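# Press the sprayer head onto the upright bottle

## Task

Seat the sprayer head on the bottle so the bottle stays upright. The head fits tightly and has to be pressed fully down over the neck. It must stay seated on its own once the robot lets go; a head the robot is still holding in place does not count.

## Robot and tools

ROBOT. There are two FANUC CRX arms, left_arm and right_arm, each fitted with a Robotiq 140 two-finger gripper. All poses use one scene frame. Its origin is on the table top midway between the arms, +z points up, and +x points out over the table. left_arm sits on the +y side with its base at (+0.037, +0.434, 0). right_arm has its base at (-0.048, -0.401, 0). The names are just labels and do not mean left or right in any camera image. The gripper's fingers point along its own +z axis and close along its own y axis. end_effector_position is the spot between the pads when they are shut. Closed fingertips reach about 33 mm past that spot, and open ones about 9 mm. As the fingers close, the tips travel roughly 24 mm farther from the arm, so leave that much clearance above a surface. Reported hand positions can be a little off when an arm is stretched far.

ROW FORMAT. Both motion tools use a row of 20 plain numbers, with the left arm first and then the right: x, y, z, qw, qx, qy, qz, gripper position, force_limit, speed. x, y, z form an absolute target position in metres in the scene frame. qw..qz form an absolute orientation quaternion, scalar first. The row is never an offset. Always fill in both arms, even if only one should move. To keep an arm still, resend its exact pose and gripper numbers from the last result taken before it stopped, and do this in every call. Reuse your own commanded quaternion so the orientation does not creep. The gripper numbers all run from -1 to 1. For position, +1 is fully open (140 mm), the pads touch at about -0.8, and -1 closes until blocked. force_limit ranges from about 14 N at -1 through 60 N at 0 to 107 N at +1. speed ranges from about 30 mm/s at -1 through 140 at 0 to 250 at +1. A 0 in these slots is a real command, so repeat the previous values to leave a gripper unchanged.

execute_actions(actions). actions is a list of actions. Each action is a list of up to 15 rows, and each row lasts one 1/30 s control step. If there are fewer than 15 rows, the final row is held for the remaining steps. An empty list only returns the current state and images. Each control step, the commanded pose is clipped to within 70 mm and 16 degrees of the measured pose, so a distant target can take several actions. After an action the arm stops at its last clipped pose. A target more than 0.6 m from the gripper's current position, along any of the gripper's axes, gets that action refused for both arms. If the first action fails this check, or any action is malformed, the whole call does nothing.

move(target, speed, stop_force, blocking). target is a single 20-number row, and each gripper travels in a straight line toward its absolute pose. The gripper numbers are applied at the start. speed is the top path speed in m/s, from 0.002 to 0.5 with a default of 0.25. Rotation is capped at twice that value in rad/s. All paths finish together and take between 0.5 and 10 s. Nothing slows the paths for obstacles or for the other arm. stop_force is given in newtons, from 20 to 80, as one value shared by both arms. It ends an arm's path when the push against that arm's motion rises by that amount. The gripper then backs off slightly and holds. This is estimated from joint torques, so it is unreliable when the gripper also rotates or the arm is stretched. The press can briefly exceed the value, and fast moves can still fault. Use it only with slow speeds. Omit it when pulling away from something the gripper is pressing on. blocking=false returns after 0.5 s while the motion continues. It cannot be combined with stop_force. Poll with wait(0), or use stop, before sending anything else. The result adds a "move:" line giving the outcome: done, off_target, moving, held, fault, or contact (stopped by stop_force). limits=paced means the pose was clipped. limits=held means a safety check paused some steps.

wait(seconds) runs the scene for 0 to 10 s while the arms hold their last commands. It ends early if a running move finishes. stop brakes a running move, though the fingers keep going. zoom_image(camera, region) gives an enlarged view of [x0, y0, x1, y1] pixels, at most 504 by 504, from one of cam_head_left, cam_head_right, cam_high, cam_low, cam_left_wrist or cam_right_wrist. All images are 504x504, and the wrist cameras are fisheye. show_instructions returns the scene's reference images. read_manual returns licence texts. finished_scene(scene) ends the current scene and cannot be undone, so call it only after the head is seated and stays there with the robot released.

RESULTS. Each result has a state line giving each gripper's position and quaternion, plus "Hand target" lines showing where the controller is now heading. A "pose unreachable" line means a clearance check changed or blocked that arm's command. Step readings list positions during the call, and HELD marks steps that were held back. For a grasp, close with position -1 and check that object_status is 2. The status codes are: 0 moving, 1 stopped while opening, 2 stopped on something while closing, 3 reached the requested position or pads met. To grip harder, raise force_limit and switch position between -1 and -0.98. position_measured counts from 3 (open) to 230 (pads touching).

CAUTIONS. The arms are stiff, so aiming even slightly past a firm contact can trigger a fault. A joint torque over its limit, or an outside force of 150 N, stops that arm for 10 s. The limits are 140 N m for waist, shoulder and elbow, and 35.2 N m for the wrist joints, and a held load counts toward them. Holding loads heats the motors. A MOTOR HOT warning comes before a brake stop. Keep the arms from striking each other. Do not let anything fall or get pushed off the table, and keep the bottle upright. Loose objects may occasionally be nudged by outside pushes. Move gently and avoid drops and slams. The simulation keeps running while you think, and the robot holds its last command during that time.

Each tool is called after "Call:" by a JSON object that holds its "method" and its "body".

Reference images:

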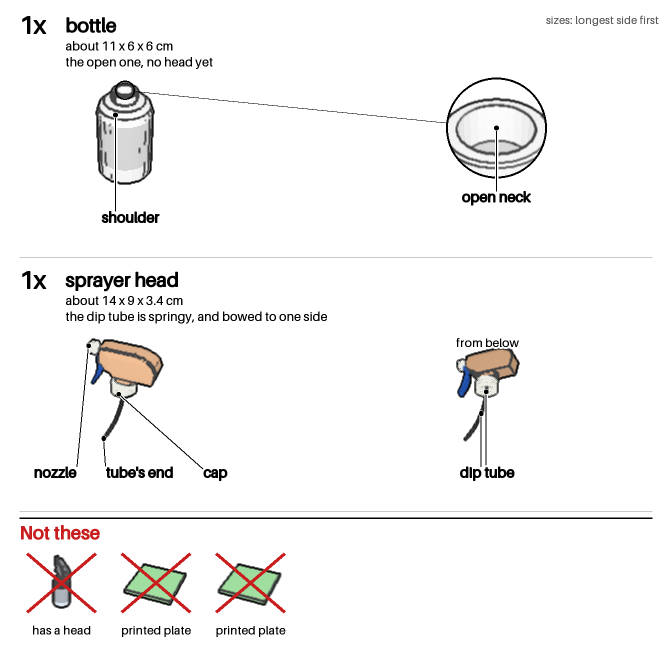

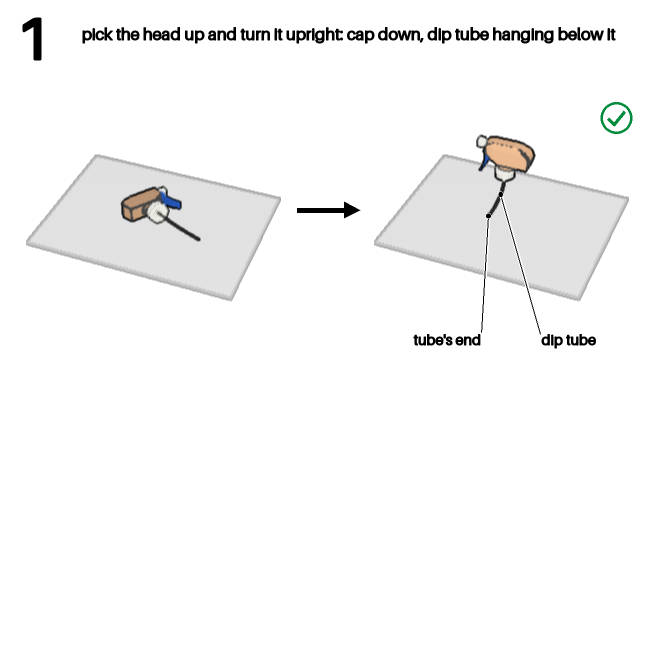

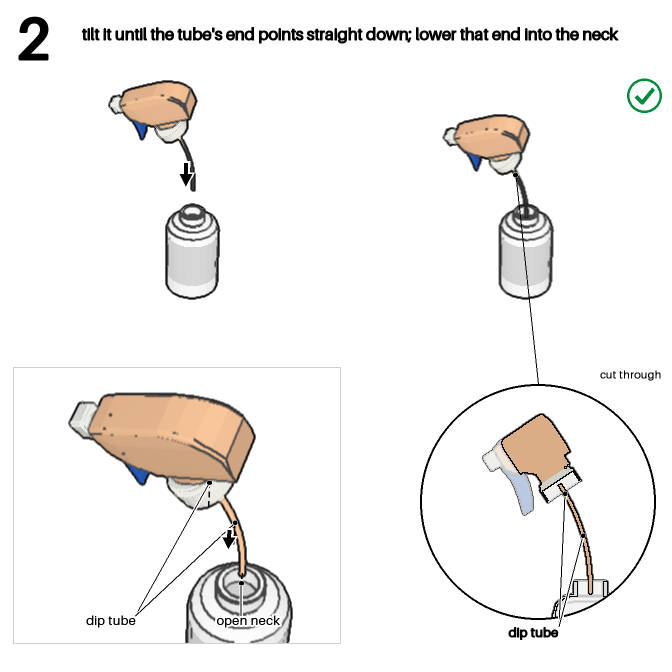

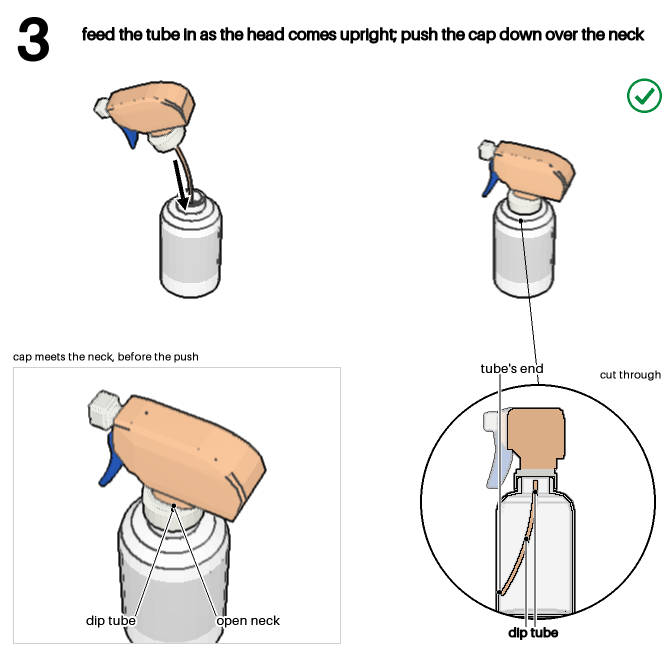

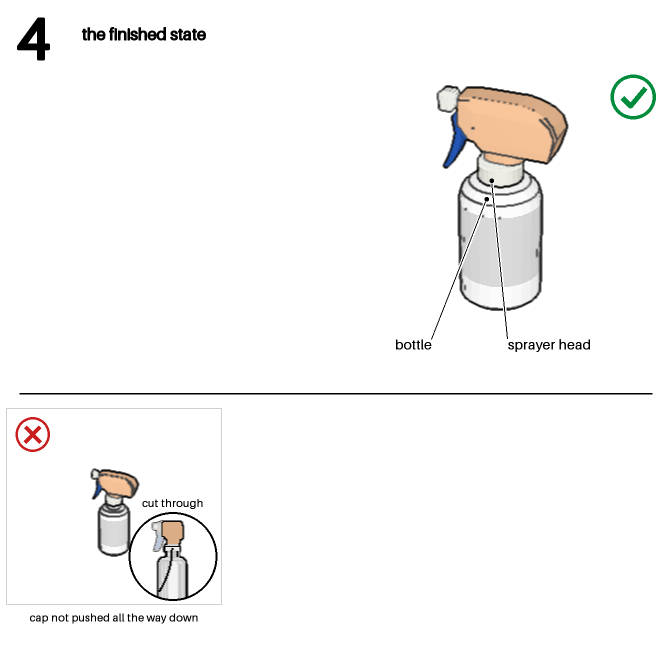

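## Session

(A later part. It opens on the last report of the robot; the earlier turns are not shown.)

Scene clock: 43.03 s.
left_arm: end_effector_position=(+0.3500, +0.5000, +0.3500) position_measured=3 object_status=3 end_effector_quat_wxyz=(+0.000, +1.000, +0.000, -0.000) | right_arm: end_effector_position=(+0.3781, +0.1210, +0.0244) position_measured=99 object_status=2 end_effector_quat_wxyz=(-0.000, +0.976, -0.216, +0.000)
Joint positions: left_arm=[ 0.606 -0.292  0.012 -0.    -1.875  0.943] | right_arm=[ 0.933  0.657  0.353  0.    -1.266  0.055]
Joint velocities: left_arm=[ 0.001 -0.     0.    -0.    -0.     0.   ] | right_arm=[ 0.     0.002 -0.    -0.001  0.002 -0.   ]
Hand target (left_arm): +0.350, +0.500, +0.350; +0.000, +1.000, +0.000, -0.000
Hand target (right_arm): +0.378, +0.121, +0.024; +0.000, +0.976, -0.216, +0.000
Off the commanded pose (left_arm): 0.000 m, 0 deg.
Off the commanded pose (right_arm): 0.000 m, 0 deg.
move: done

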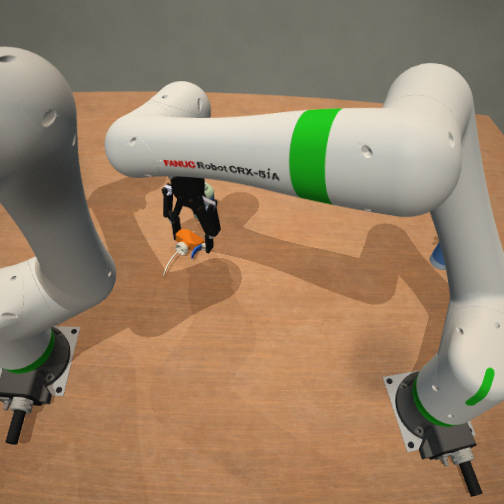

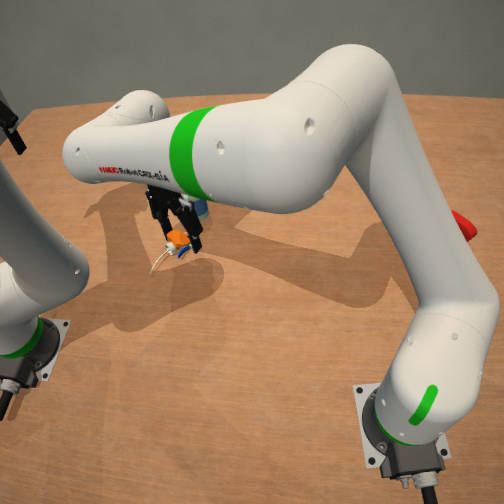

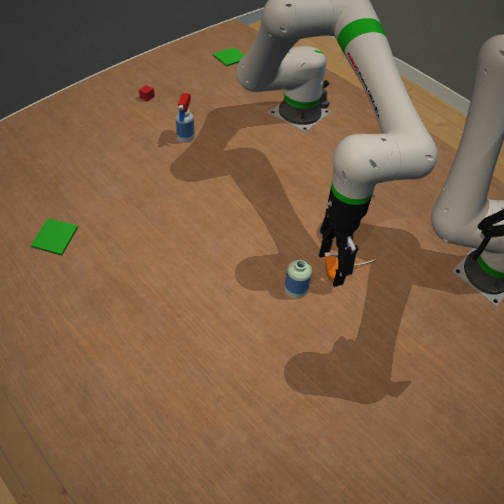

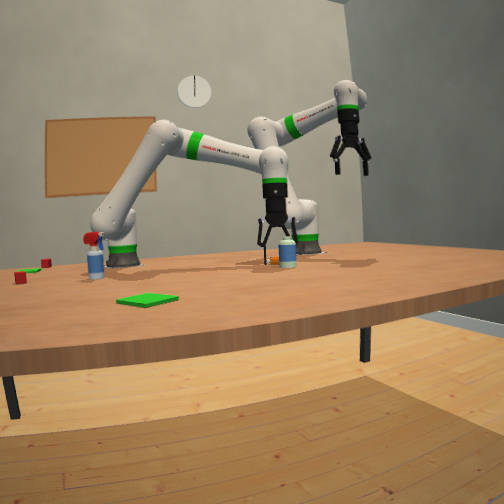

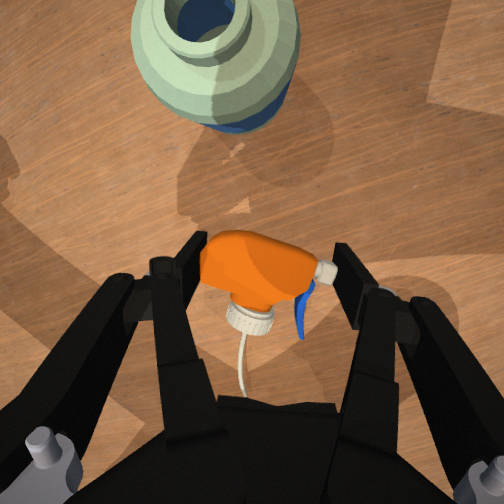

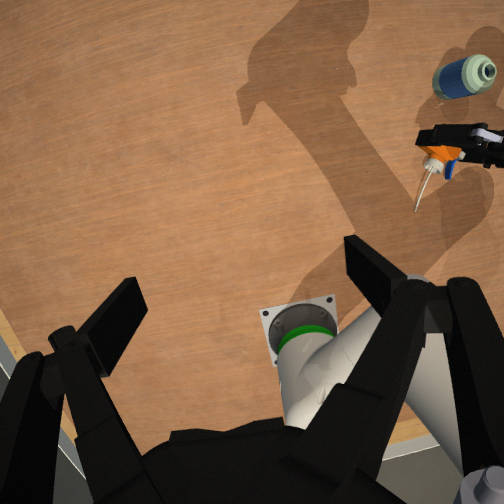

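Call:
{"method": "move", "body": {"target": [0.5,0.3,0.12,0.5,0.5,-0.5,0.5,1,0,0, 0.378,0.121,0.2,0,0.976,-0.216,0,-1,0.5,0], "speed": 0.3}}

Call:
{"method": "move", "body": {"target": [0.5,0.24,0.05,0.5,0.5,-0.5,0.5,1,0,0, 0.40,0.08,0.30,0,0.707,0,0.707,-1,0.5,0], "speed": 0.3}}

Scene clock: 55.50 s.
left_arm: end_effector_position=(+0.5001, +0.2994, +0.1186) position_measured=3 object_status=3 end_effector_quat_wxyz=(+0.501, +0.500, -0.500, +0.499) | right_arm: end_effector_position=(+0.3782, +0.1216, +0.2000) position_measured=99 object_status=2 end_effector_quat_wxyz=(-0.000, +0.976, -0.216, -0.000)
Joint positions: left_arm=[ 0.56   0.721 -0.533  1.011 -1.743 -1.302] | right_arm=[ 0.933  0.604  0.683 -0.    -1.65   0.056]
Joint velocities: left_arm=[-0.001  0.001  0.001 -0.002 -0.    -0.001] | right_arm=[-0.001  0.     0.    -0.    -0.    -0.   ]
Hand target (left_arm): +0.500, +0.299, +0.119; +0.501, +0.500, -0.500, +0.499
Hand target (right_arm): +0.378, +0.122, +0.200; -0.000, +0.976, -0.216, -0.000
Off the commanded pose (left_arm): 0.002 m, 0 deg.
Off the commanded pose (right_arm): 0.001 m, 0 deg.
move: done

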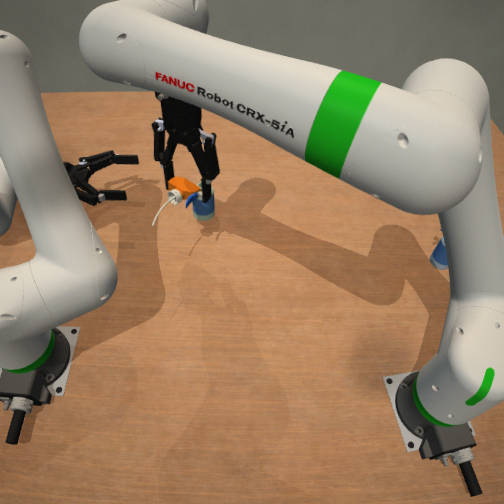

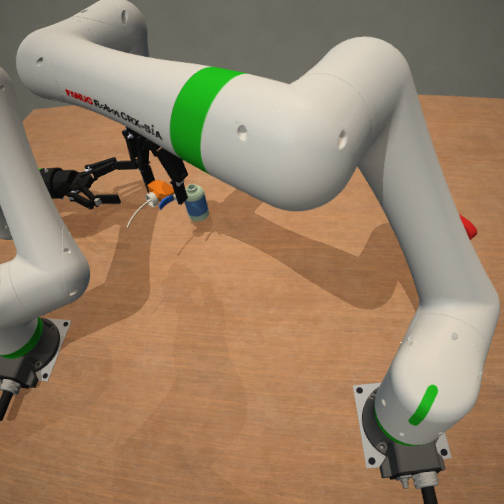

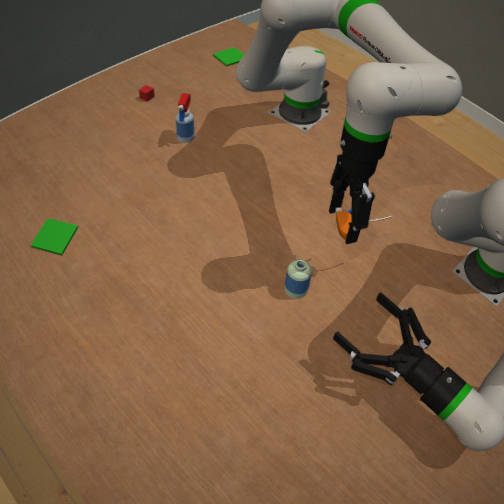

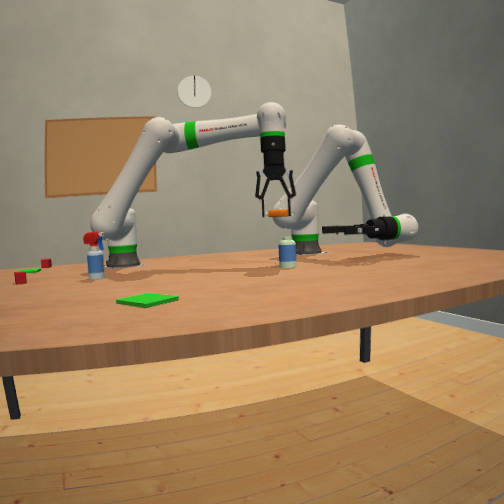

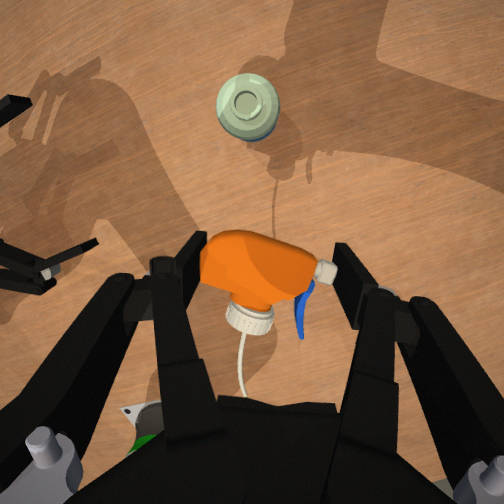

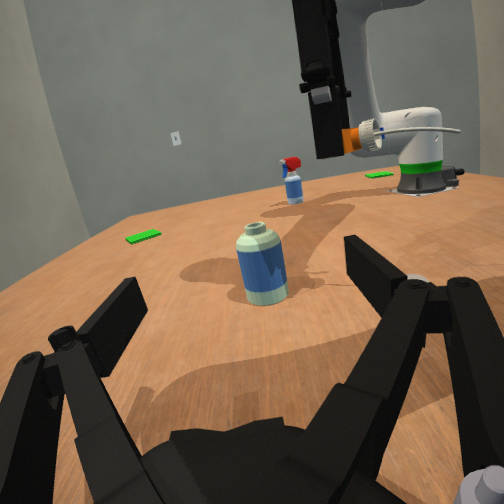

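Scene clock: 67.20 s.
left_arm: end_effector_position=(+0.5006, +0.2666, +0.0808) position_measured=3 object_status=3 end_effector_quat_wxyz=(+0.499, +0.500, -0.501, +0.500) | right_arm: end_effector_position=(+0.4009, +0.0796, +0.3006) position_measured=99 object_status=2 end_effector_quat_wxyz=(-0.002, +0.706, -0.001, +0.708)
Joint positions: left_arm=[ 0.492  0.785 -0.561  1.068 -1.68  -1.376] | right_arm=[ 1.18   0.329 -0.615  1.772 -1.43  -0.962]
Joint velocities: left_arm=[-0.001 -0.001 -0.     0.002  0.     0.002] | right_arm=[ 0.001 -0.     0.    -0.001 -0.001 -0.002]
Hand target (left_arm): +0.501, +0.267, +0.081; +0.499, +0.500, -0.501, +0.500
Hand target (right_arm): +0.401, +0.080, +0.301; -0.002, +0.706, -0.001, +0.708
Off the commanded pose (left_arm): 0.041 m, 0 deg.
Off the commanded pose (right_arm): 0.001 m, 0 deg.
FORCE FAULT: contact force on the left arm reached its limit, and that arm stopped for 10 seconds. The contact can be on any part of that arm, not only on its tool. That time counts as 17 of the actions that you can send in this scene. That arm's remaining commands of this call were not run. That arm holds still and accepts commands again. Move the arm away from the contact; if what it grips holds it there, let go first. Pushing or pulling that hard again can fault the arm again.
move: fault (left_arm)

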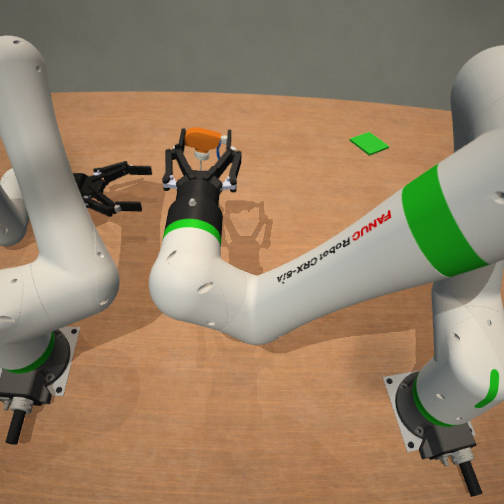

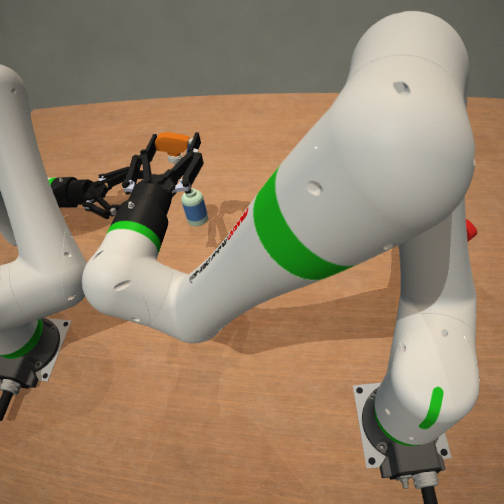

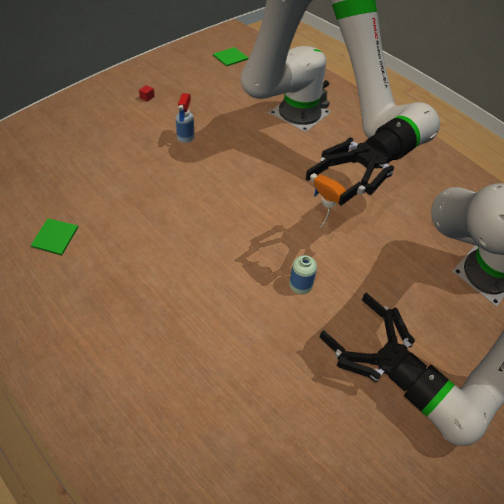

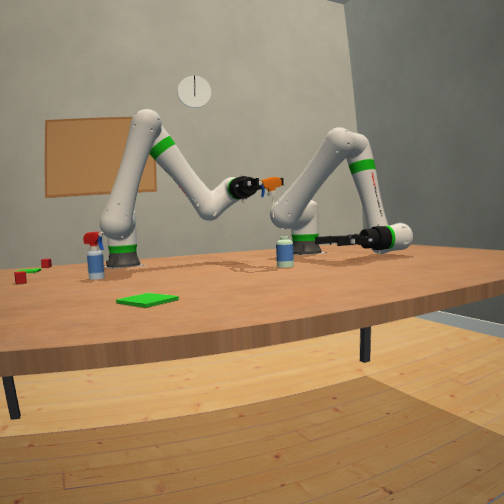

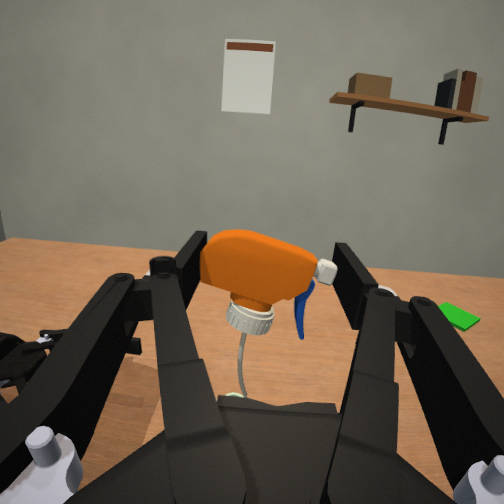

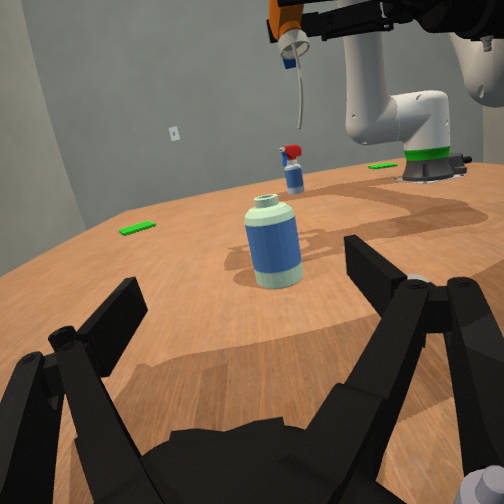

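Call:
{"method": "move", "body": {"target": [0.475,0.2,0.055,0.3535,0.6125,-0.6125,0.3535,1,0,0, 0.40,0.08,0.30,0,0.707,0,0.707,-1,0.5,0], "speed": 0.15}}

Scene clock: 74.63 s.
left_arm: end_effector_position=(+0.4756, +0.2005, +0.0554) position_measured=3 object_status=3 end_effector_quat_wxyz=(+0.353, +0.612, -0.612, +0.354) | right_arm: end_effector_position=(+0.4000, +0.0800, +0.3000) position_measured=99 object_status=2 end_effector_quat_wxyz=(+0.000, +0.707, -0.000, +0.707)
Joint positions: left_arm=[ 0.293  0.366 -0.743  1.06  -1.236 -1.106] | right_arm=[ 1.183  0.33  -0.613  1.766 -1.431 -0.956]
Joint velocities: left_arm=[-0.002 -0.001 -0.    -0.     0.    -0.001] | right_arm=[-0.    -0.    -0.     0.    -0.     0.001]
Hand target (left_arm): +0.476, +0.200, +0.055; +0.353, +0.612, -0.612, +0.354
Hand target (right_arm): +0.400, +0.080, +0.300; +0.000, +0.707, -0.000, +0.707
Off the commanded pose (left_arm): 0.001 m, 0 deg.
Off the commanded pose (right_arm): 0.000 m, 0 deg.
move: done

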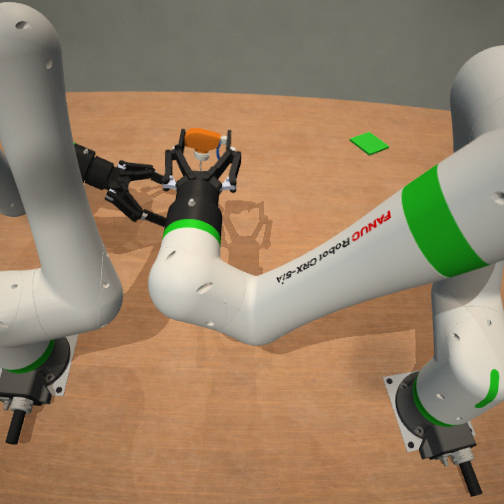

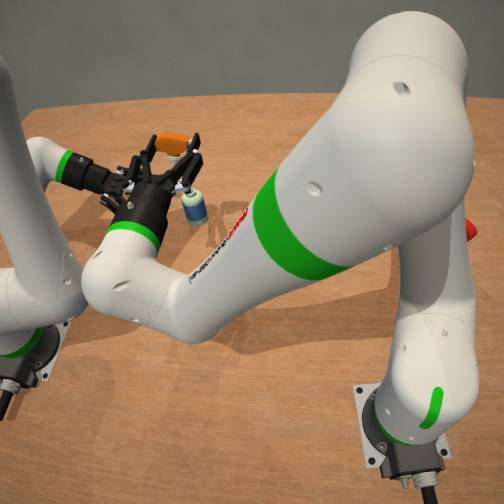

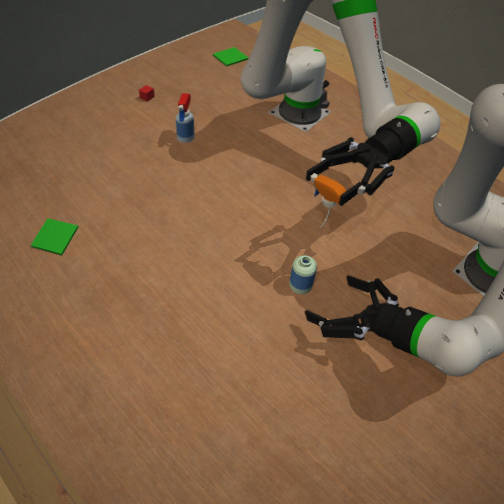

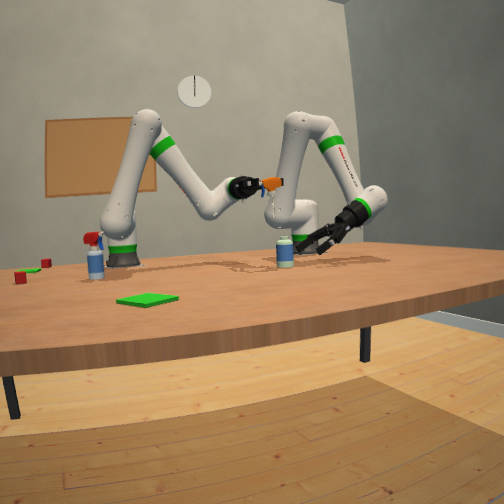

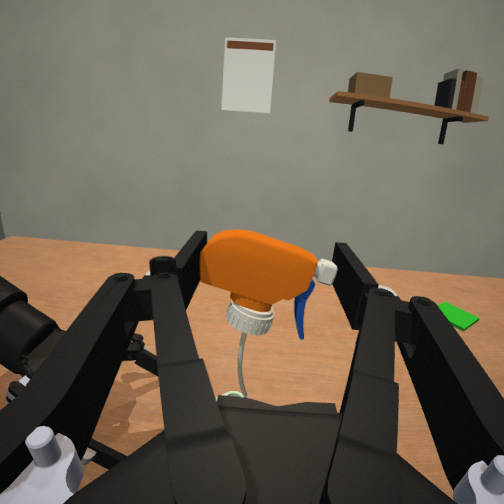

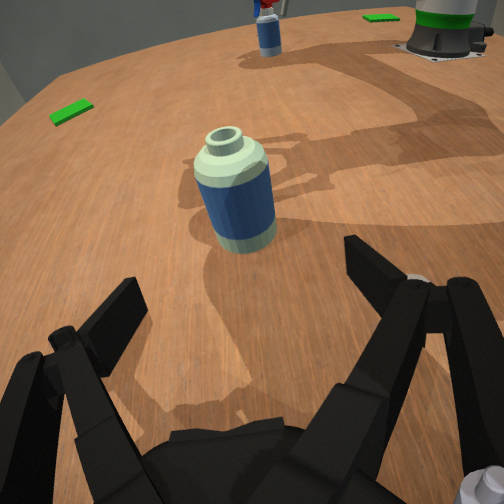

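Centered. Advance.

Call:
{"method": "move", "body": {"target": [0.475,0.09,0.05,0.3535,0.6125,-0.6125,0.3535,1,0,0, 0.40,0.08,0.30,0,0.707,0,0.707,-1,0.5,0], "speed": 0.15}}

Scene clock: 78.17 s.
left_arm: end_effector_position=(+0.4752, +0.0896, +0.0505) position_measured=3 object_status=3 end_effector_quat_wxyz=(+0.354, +0.612, -0.612, +0.354) | right_arm: end_effector_position=(+0.4000, +0.0800, +0.3000) position_measured=99 object_status=2 end_effector_quat_wxyz=(+0.000, +0.707, -0.000, +0.707)
Joint positions: left_arm=[-0.037  0.364 -0.783  1.352 -1.092 -1.09 ] | right_arm=[ 1.183  0.33  -0.613  1.766 -1.431 -0.956]
Joint velocities: left_arm=[-0.002  0.001  0.     0.001  0.    -0.002] | right_arm=[ 0.     0.     0.    -0.001  0.     0.002]
Hand target (left_arm): +0.475, +0.090, +0.050; +0.354, +0.612, -0.612, +0.354
Hand target (right_arm): +0.400, +0.080, +0.300; +0.000, +0.707, -0.000, +0.707
Off the commanded pose (left_arm): 0.001 m, 0 deg.
Off the commanded pose (right_arm): 0.000 m, 0 deg.
move: done

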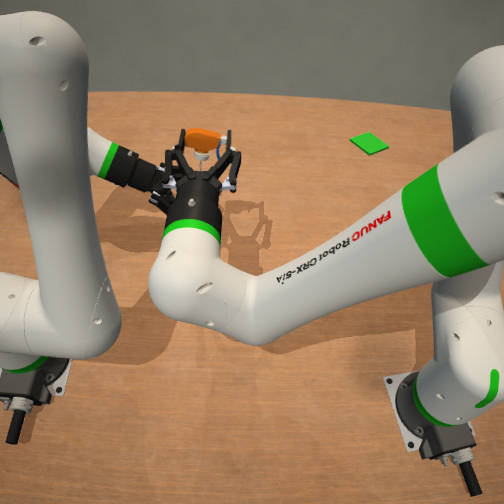

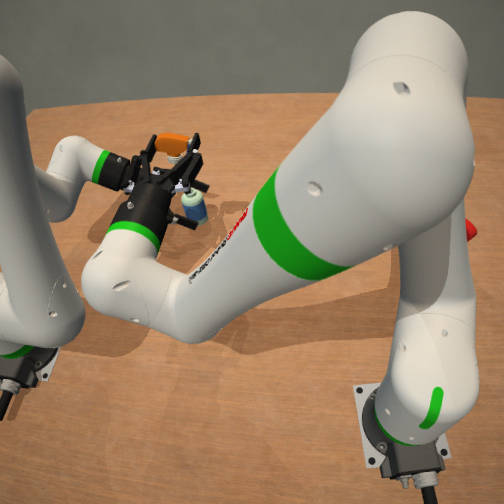

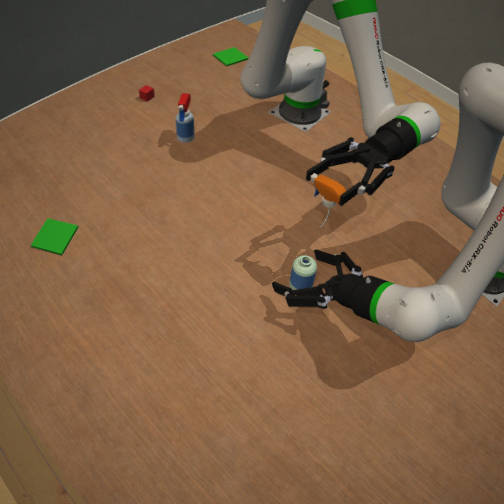

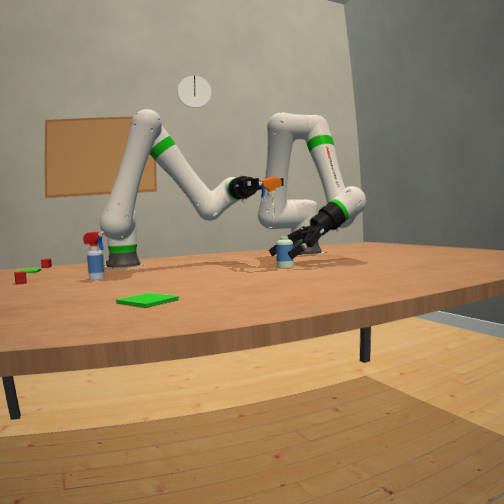

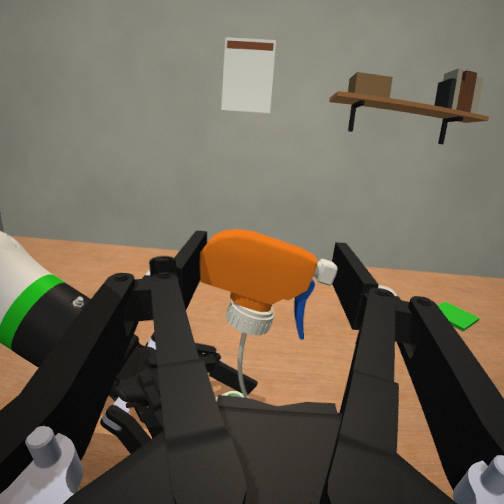

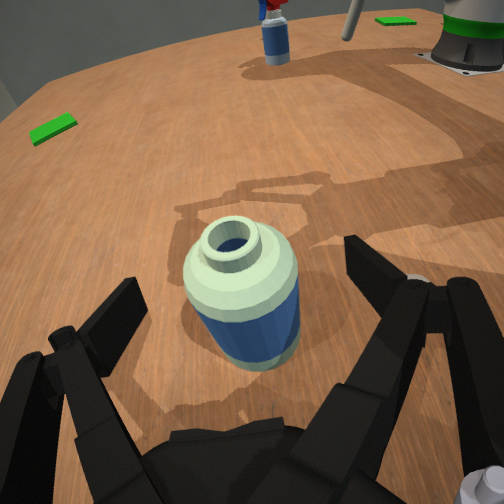

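Call:
{"method": "move", "body": {"target": [0.475,0.075,0.05,0.3535,0.6125,-0.6125,0.3535,1,0,0, 0.468,0.067,0.265,0,0.707,0,0.707,-1,0.5,0], "speed": 0.15}}

Call:
{"method": "move", "body": {"target": [0.475,0.075,0.05,0.3535,0.6125,-0.6125,0.3535,-1,0,0, 0.468,0.067,0.265,0,0.707,0,0.707,-1,0.5,0], "speed": 0.15}}

Scene clock: 84.97 s.
left_arm: end_effector_position=(+0.4750, +0.0750, +0.0501) position_measured=3 object_status=3 end_effector_quat_wxyz=(+0.354, +0.612, -0.612, +0.354) | right_arm: end_effector_position=(+0.4680, +0.0668, +0.2649) position_measured=99 object_status=2 end_effector_quat_wxyz=(-0.000, +0.707, -0.000, +0.707)
Joint positions: left_arm=[-0.082  0.366 -0.781  1.39  -1.073 -1.085] | right_arm=[ 1.001  0.398 -0.608  1.934 -1.349 -1.047]
Joint velocities: left_arm=[-0.002  0.     0.     0.    -0.    -0.   ] | right_arm=[-0.001  0.     0.     0.001 -0.001  0.001]
Hand target (left_arm): +0.475, +0.075, +0.050; +0.354, +0.612, -0.612, +0.354
Hand target (right_arm): +0.468, +0.067, +0.265; -0.000, +0.707, -0.000, +0.707
Off the commanded pose (left_arm): 0.000 m, 0 deg.
Off the commanded pose (right_arm): 0.000 m, 0 deg.
move: done

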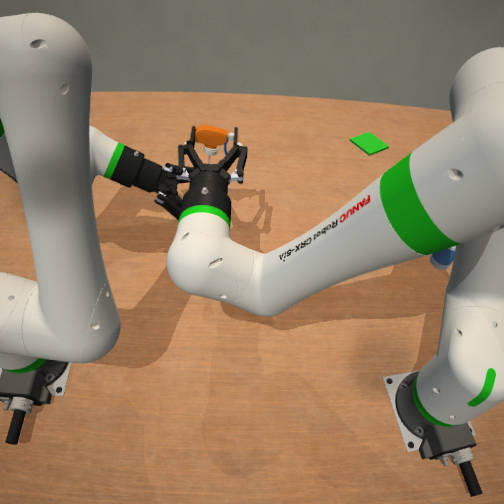

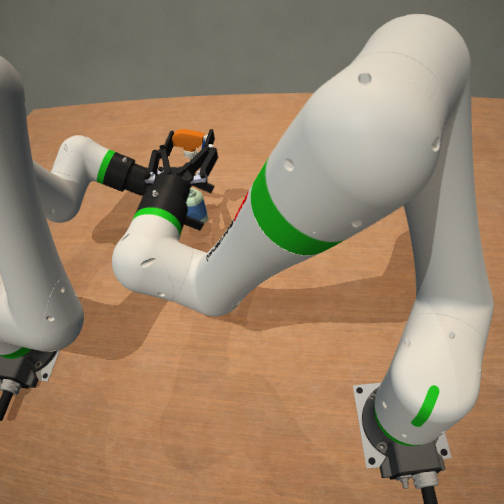

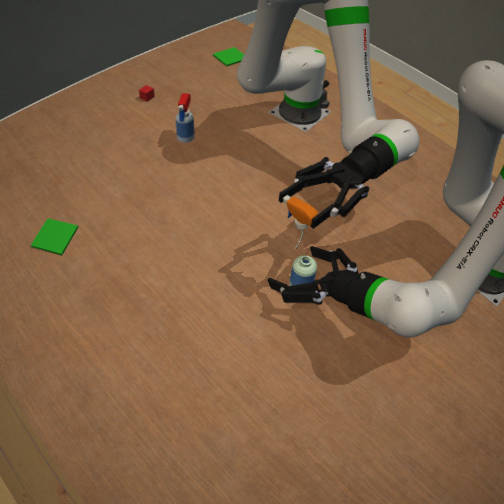

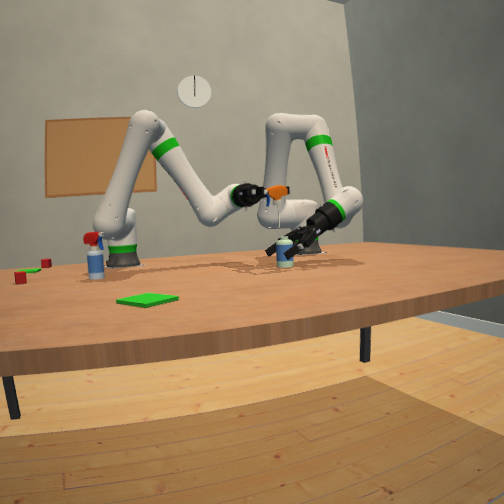

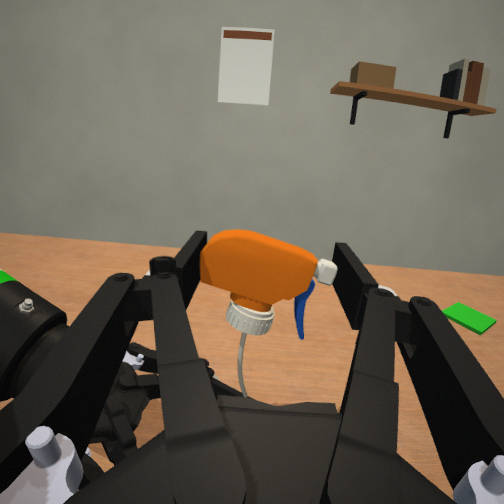

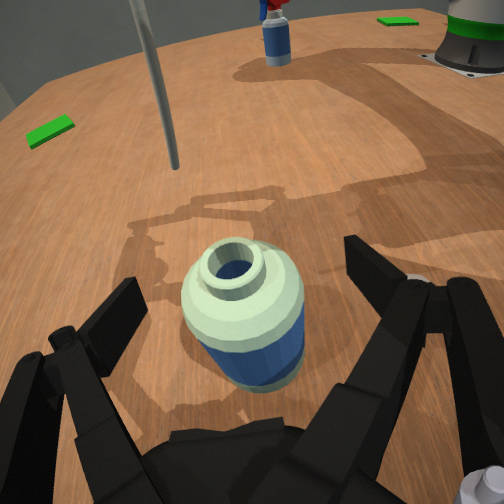

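Scene clock: 85.83 s.
left_arm: end_effector_position=(+0.4750, +0.0750, +0.0500) position_measured=143 object_status=2 end_effector_quat_wxyz=(+0.353, +0.612, -0.612, +0.353) | right_arm: end_effector_position=(+0.4680, +0.0670, +0.2650) position_measured=99 object_status=2 end_effector_quat_wxyz=(-0.000, +0.707, +0.000, +0.707)
Joint positions: left_arm=[-0.082  0.366 -0.781  1.39  -1.073 -1.085] | right_arm=[ 1.001  0.398 -0.607  1.934 -1.349 -1.046]
Joint velocities: left_arm=[-0.    -0.     0.     0.001  0.     0.001] | right_arm=[-0.001  0.     0.    -0.    -0.001 -0.   ]
Hand target (left_arm): +0.475, +0.075, +0.050; +0.353, +0.612, -0.612, +0.353
Hand target (right_arm): +0.468, +0.067, +0.265; -0.000, +0.707, +0.000, +0.707
Off the commanded pose (left_arm): 0.000 m, 0 deg.
Off the commanded pose (right_arm): 0.000 m, 0 deg.
move: done

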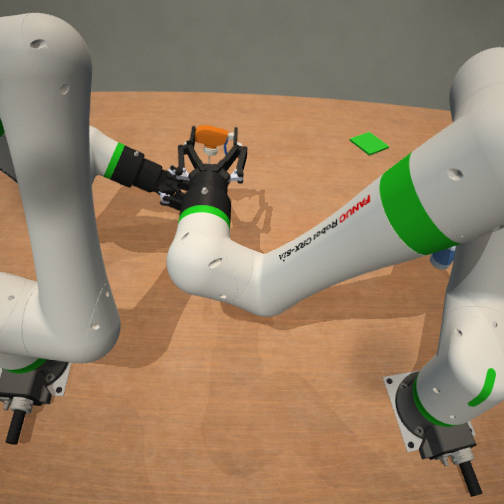

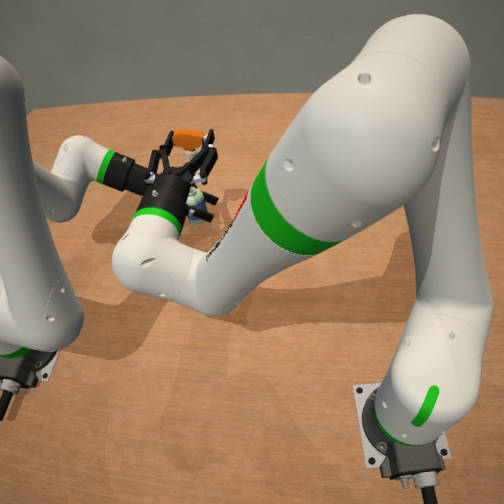

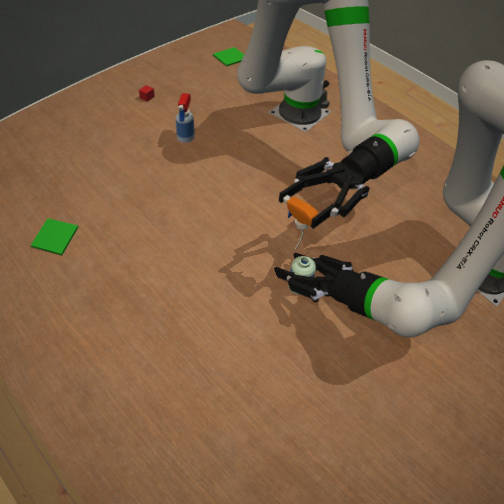

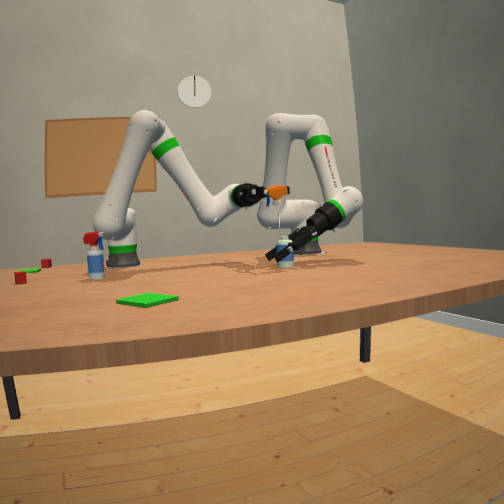

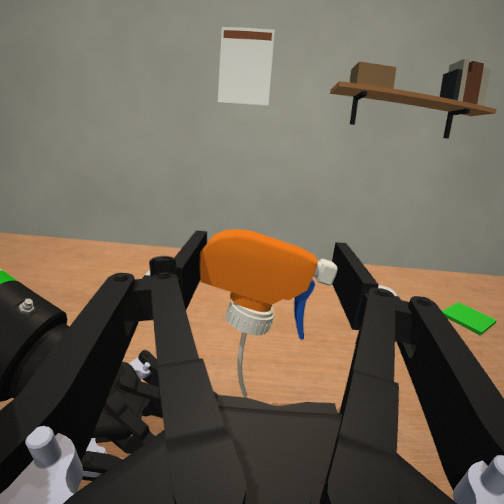

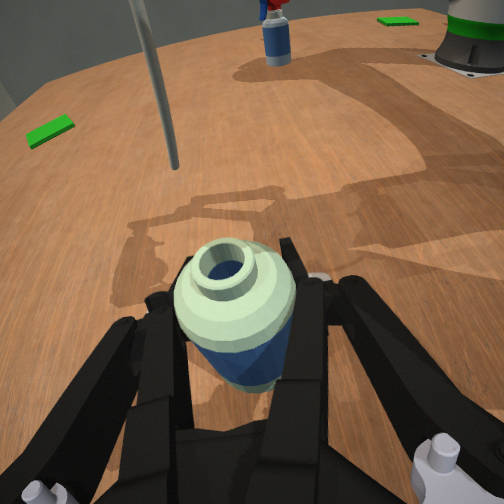

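Call:
{"method": "zoom_image", "body": {"camera": "cam_low", "region": [240, 170, 340, 270]}}

Call:
{"method": "zoom_image", "body": {"camera": "cam_high", "region": [250, 180, 350, 280]}}

Region (240, 170, 340, 270) of cam_low's 504x504 image, scaled by 5.040, with more detail than that image has.

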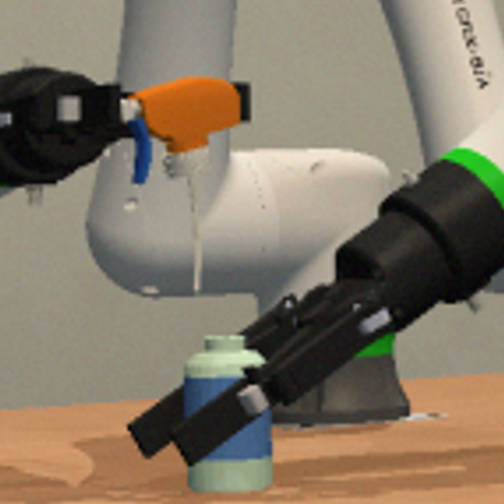

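Region (250, 180, 350, 280) of cam_high's 504x504 image, scaled by 5.040, with more detail than that image has.

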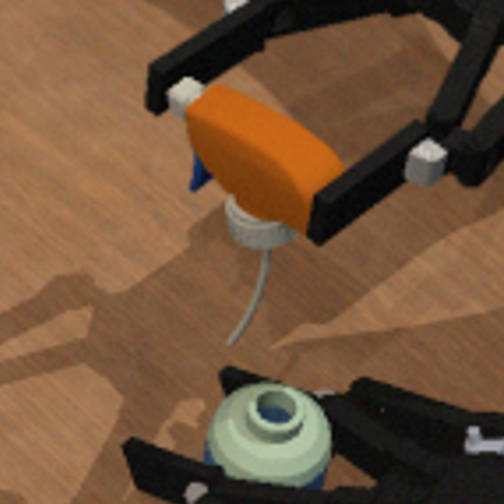

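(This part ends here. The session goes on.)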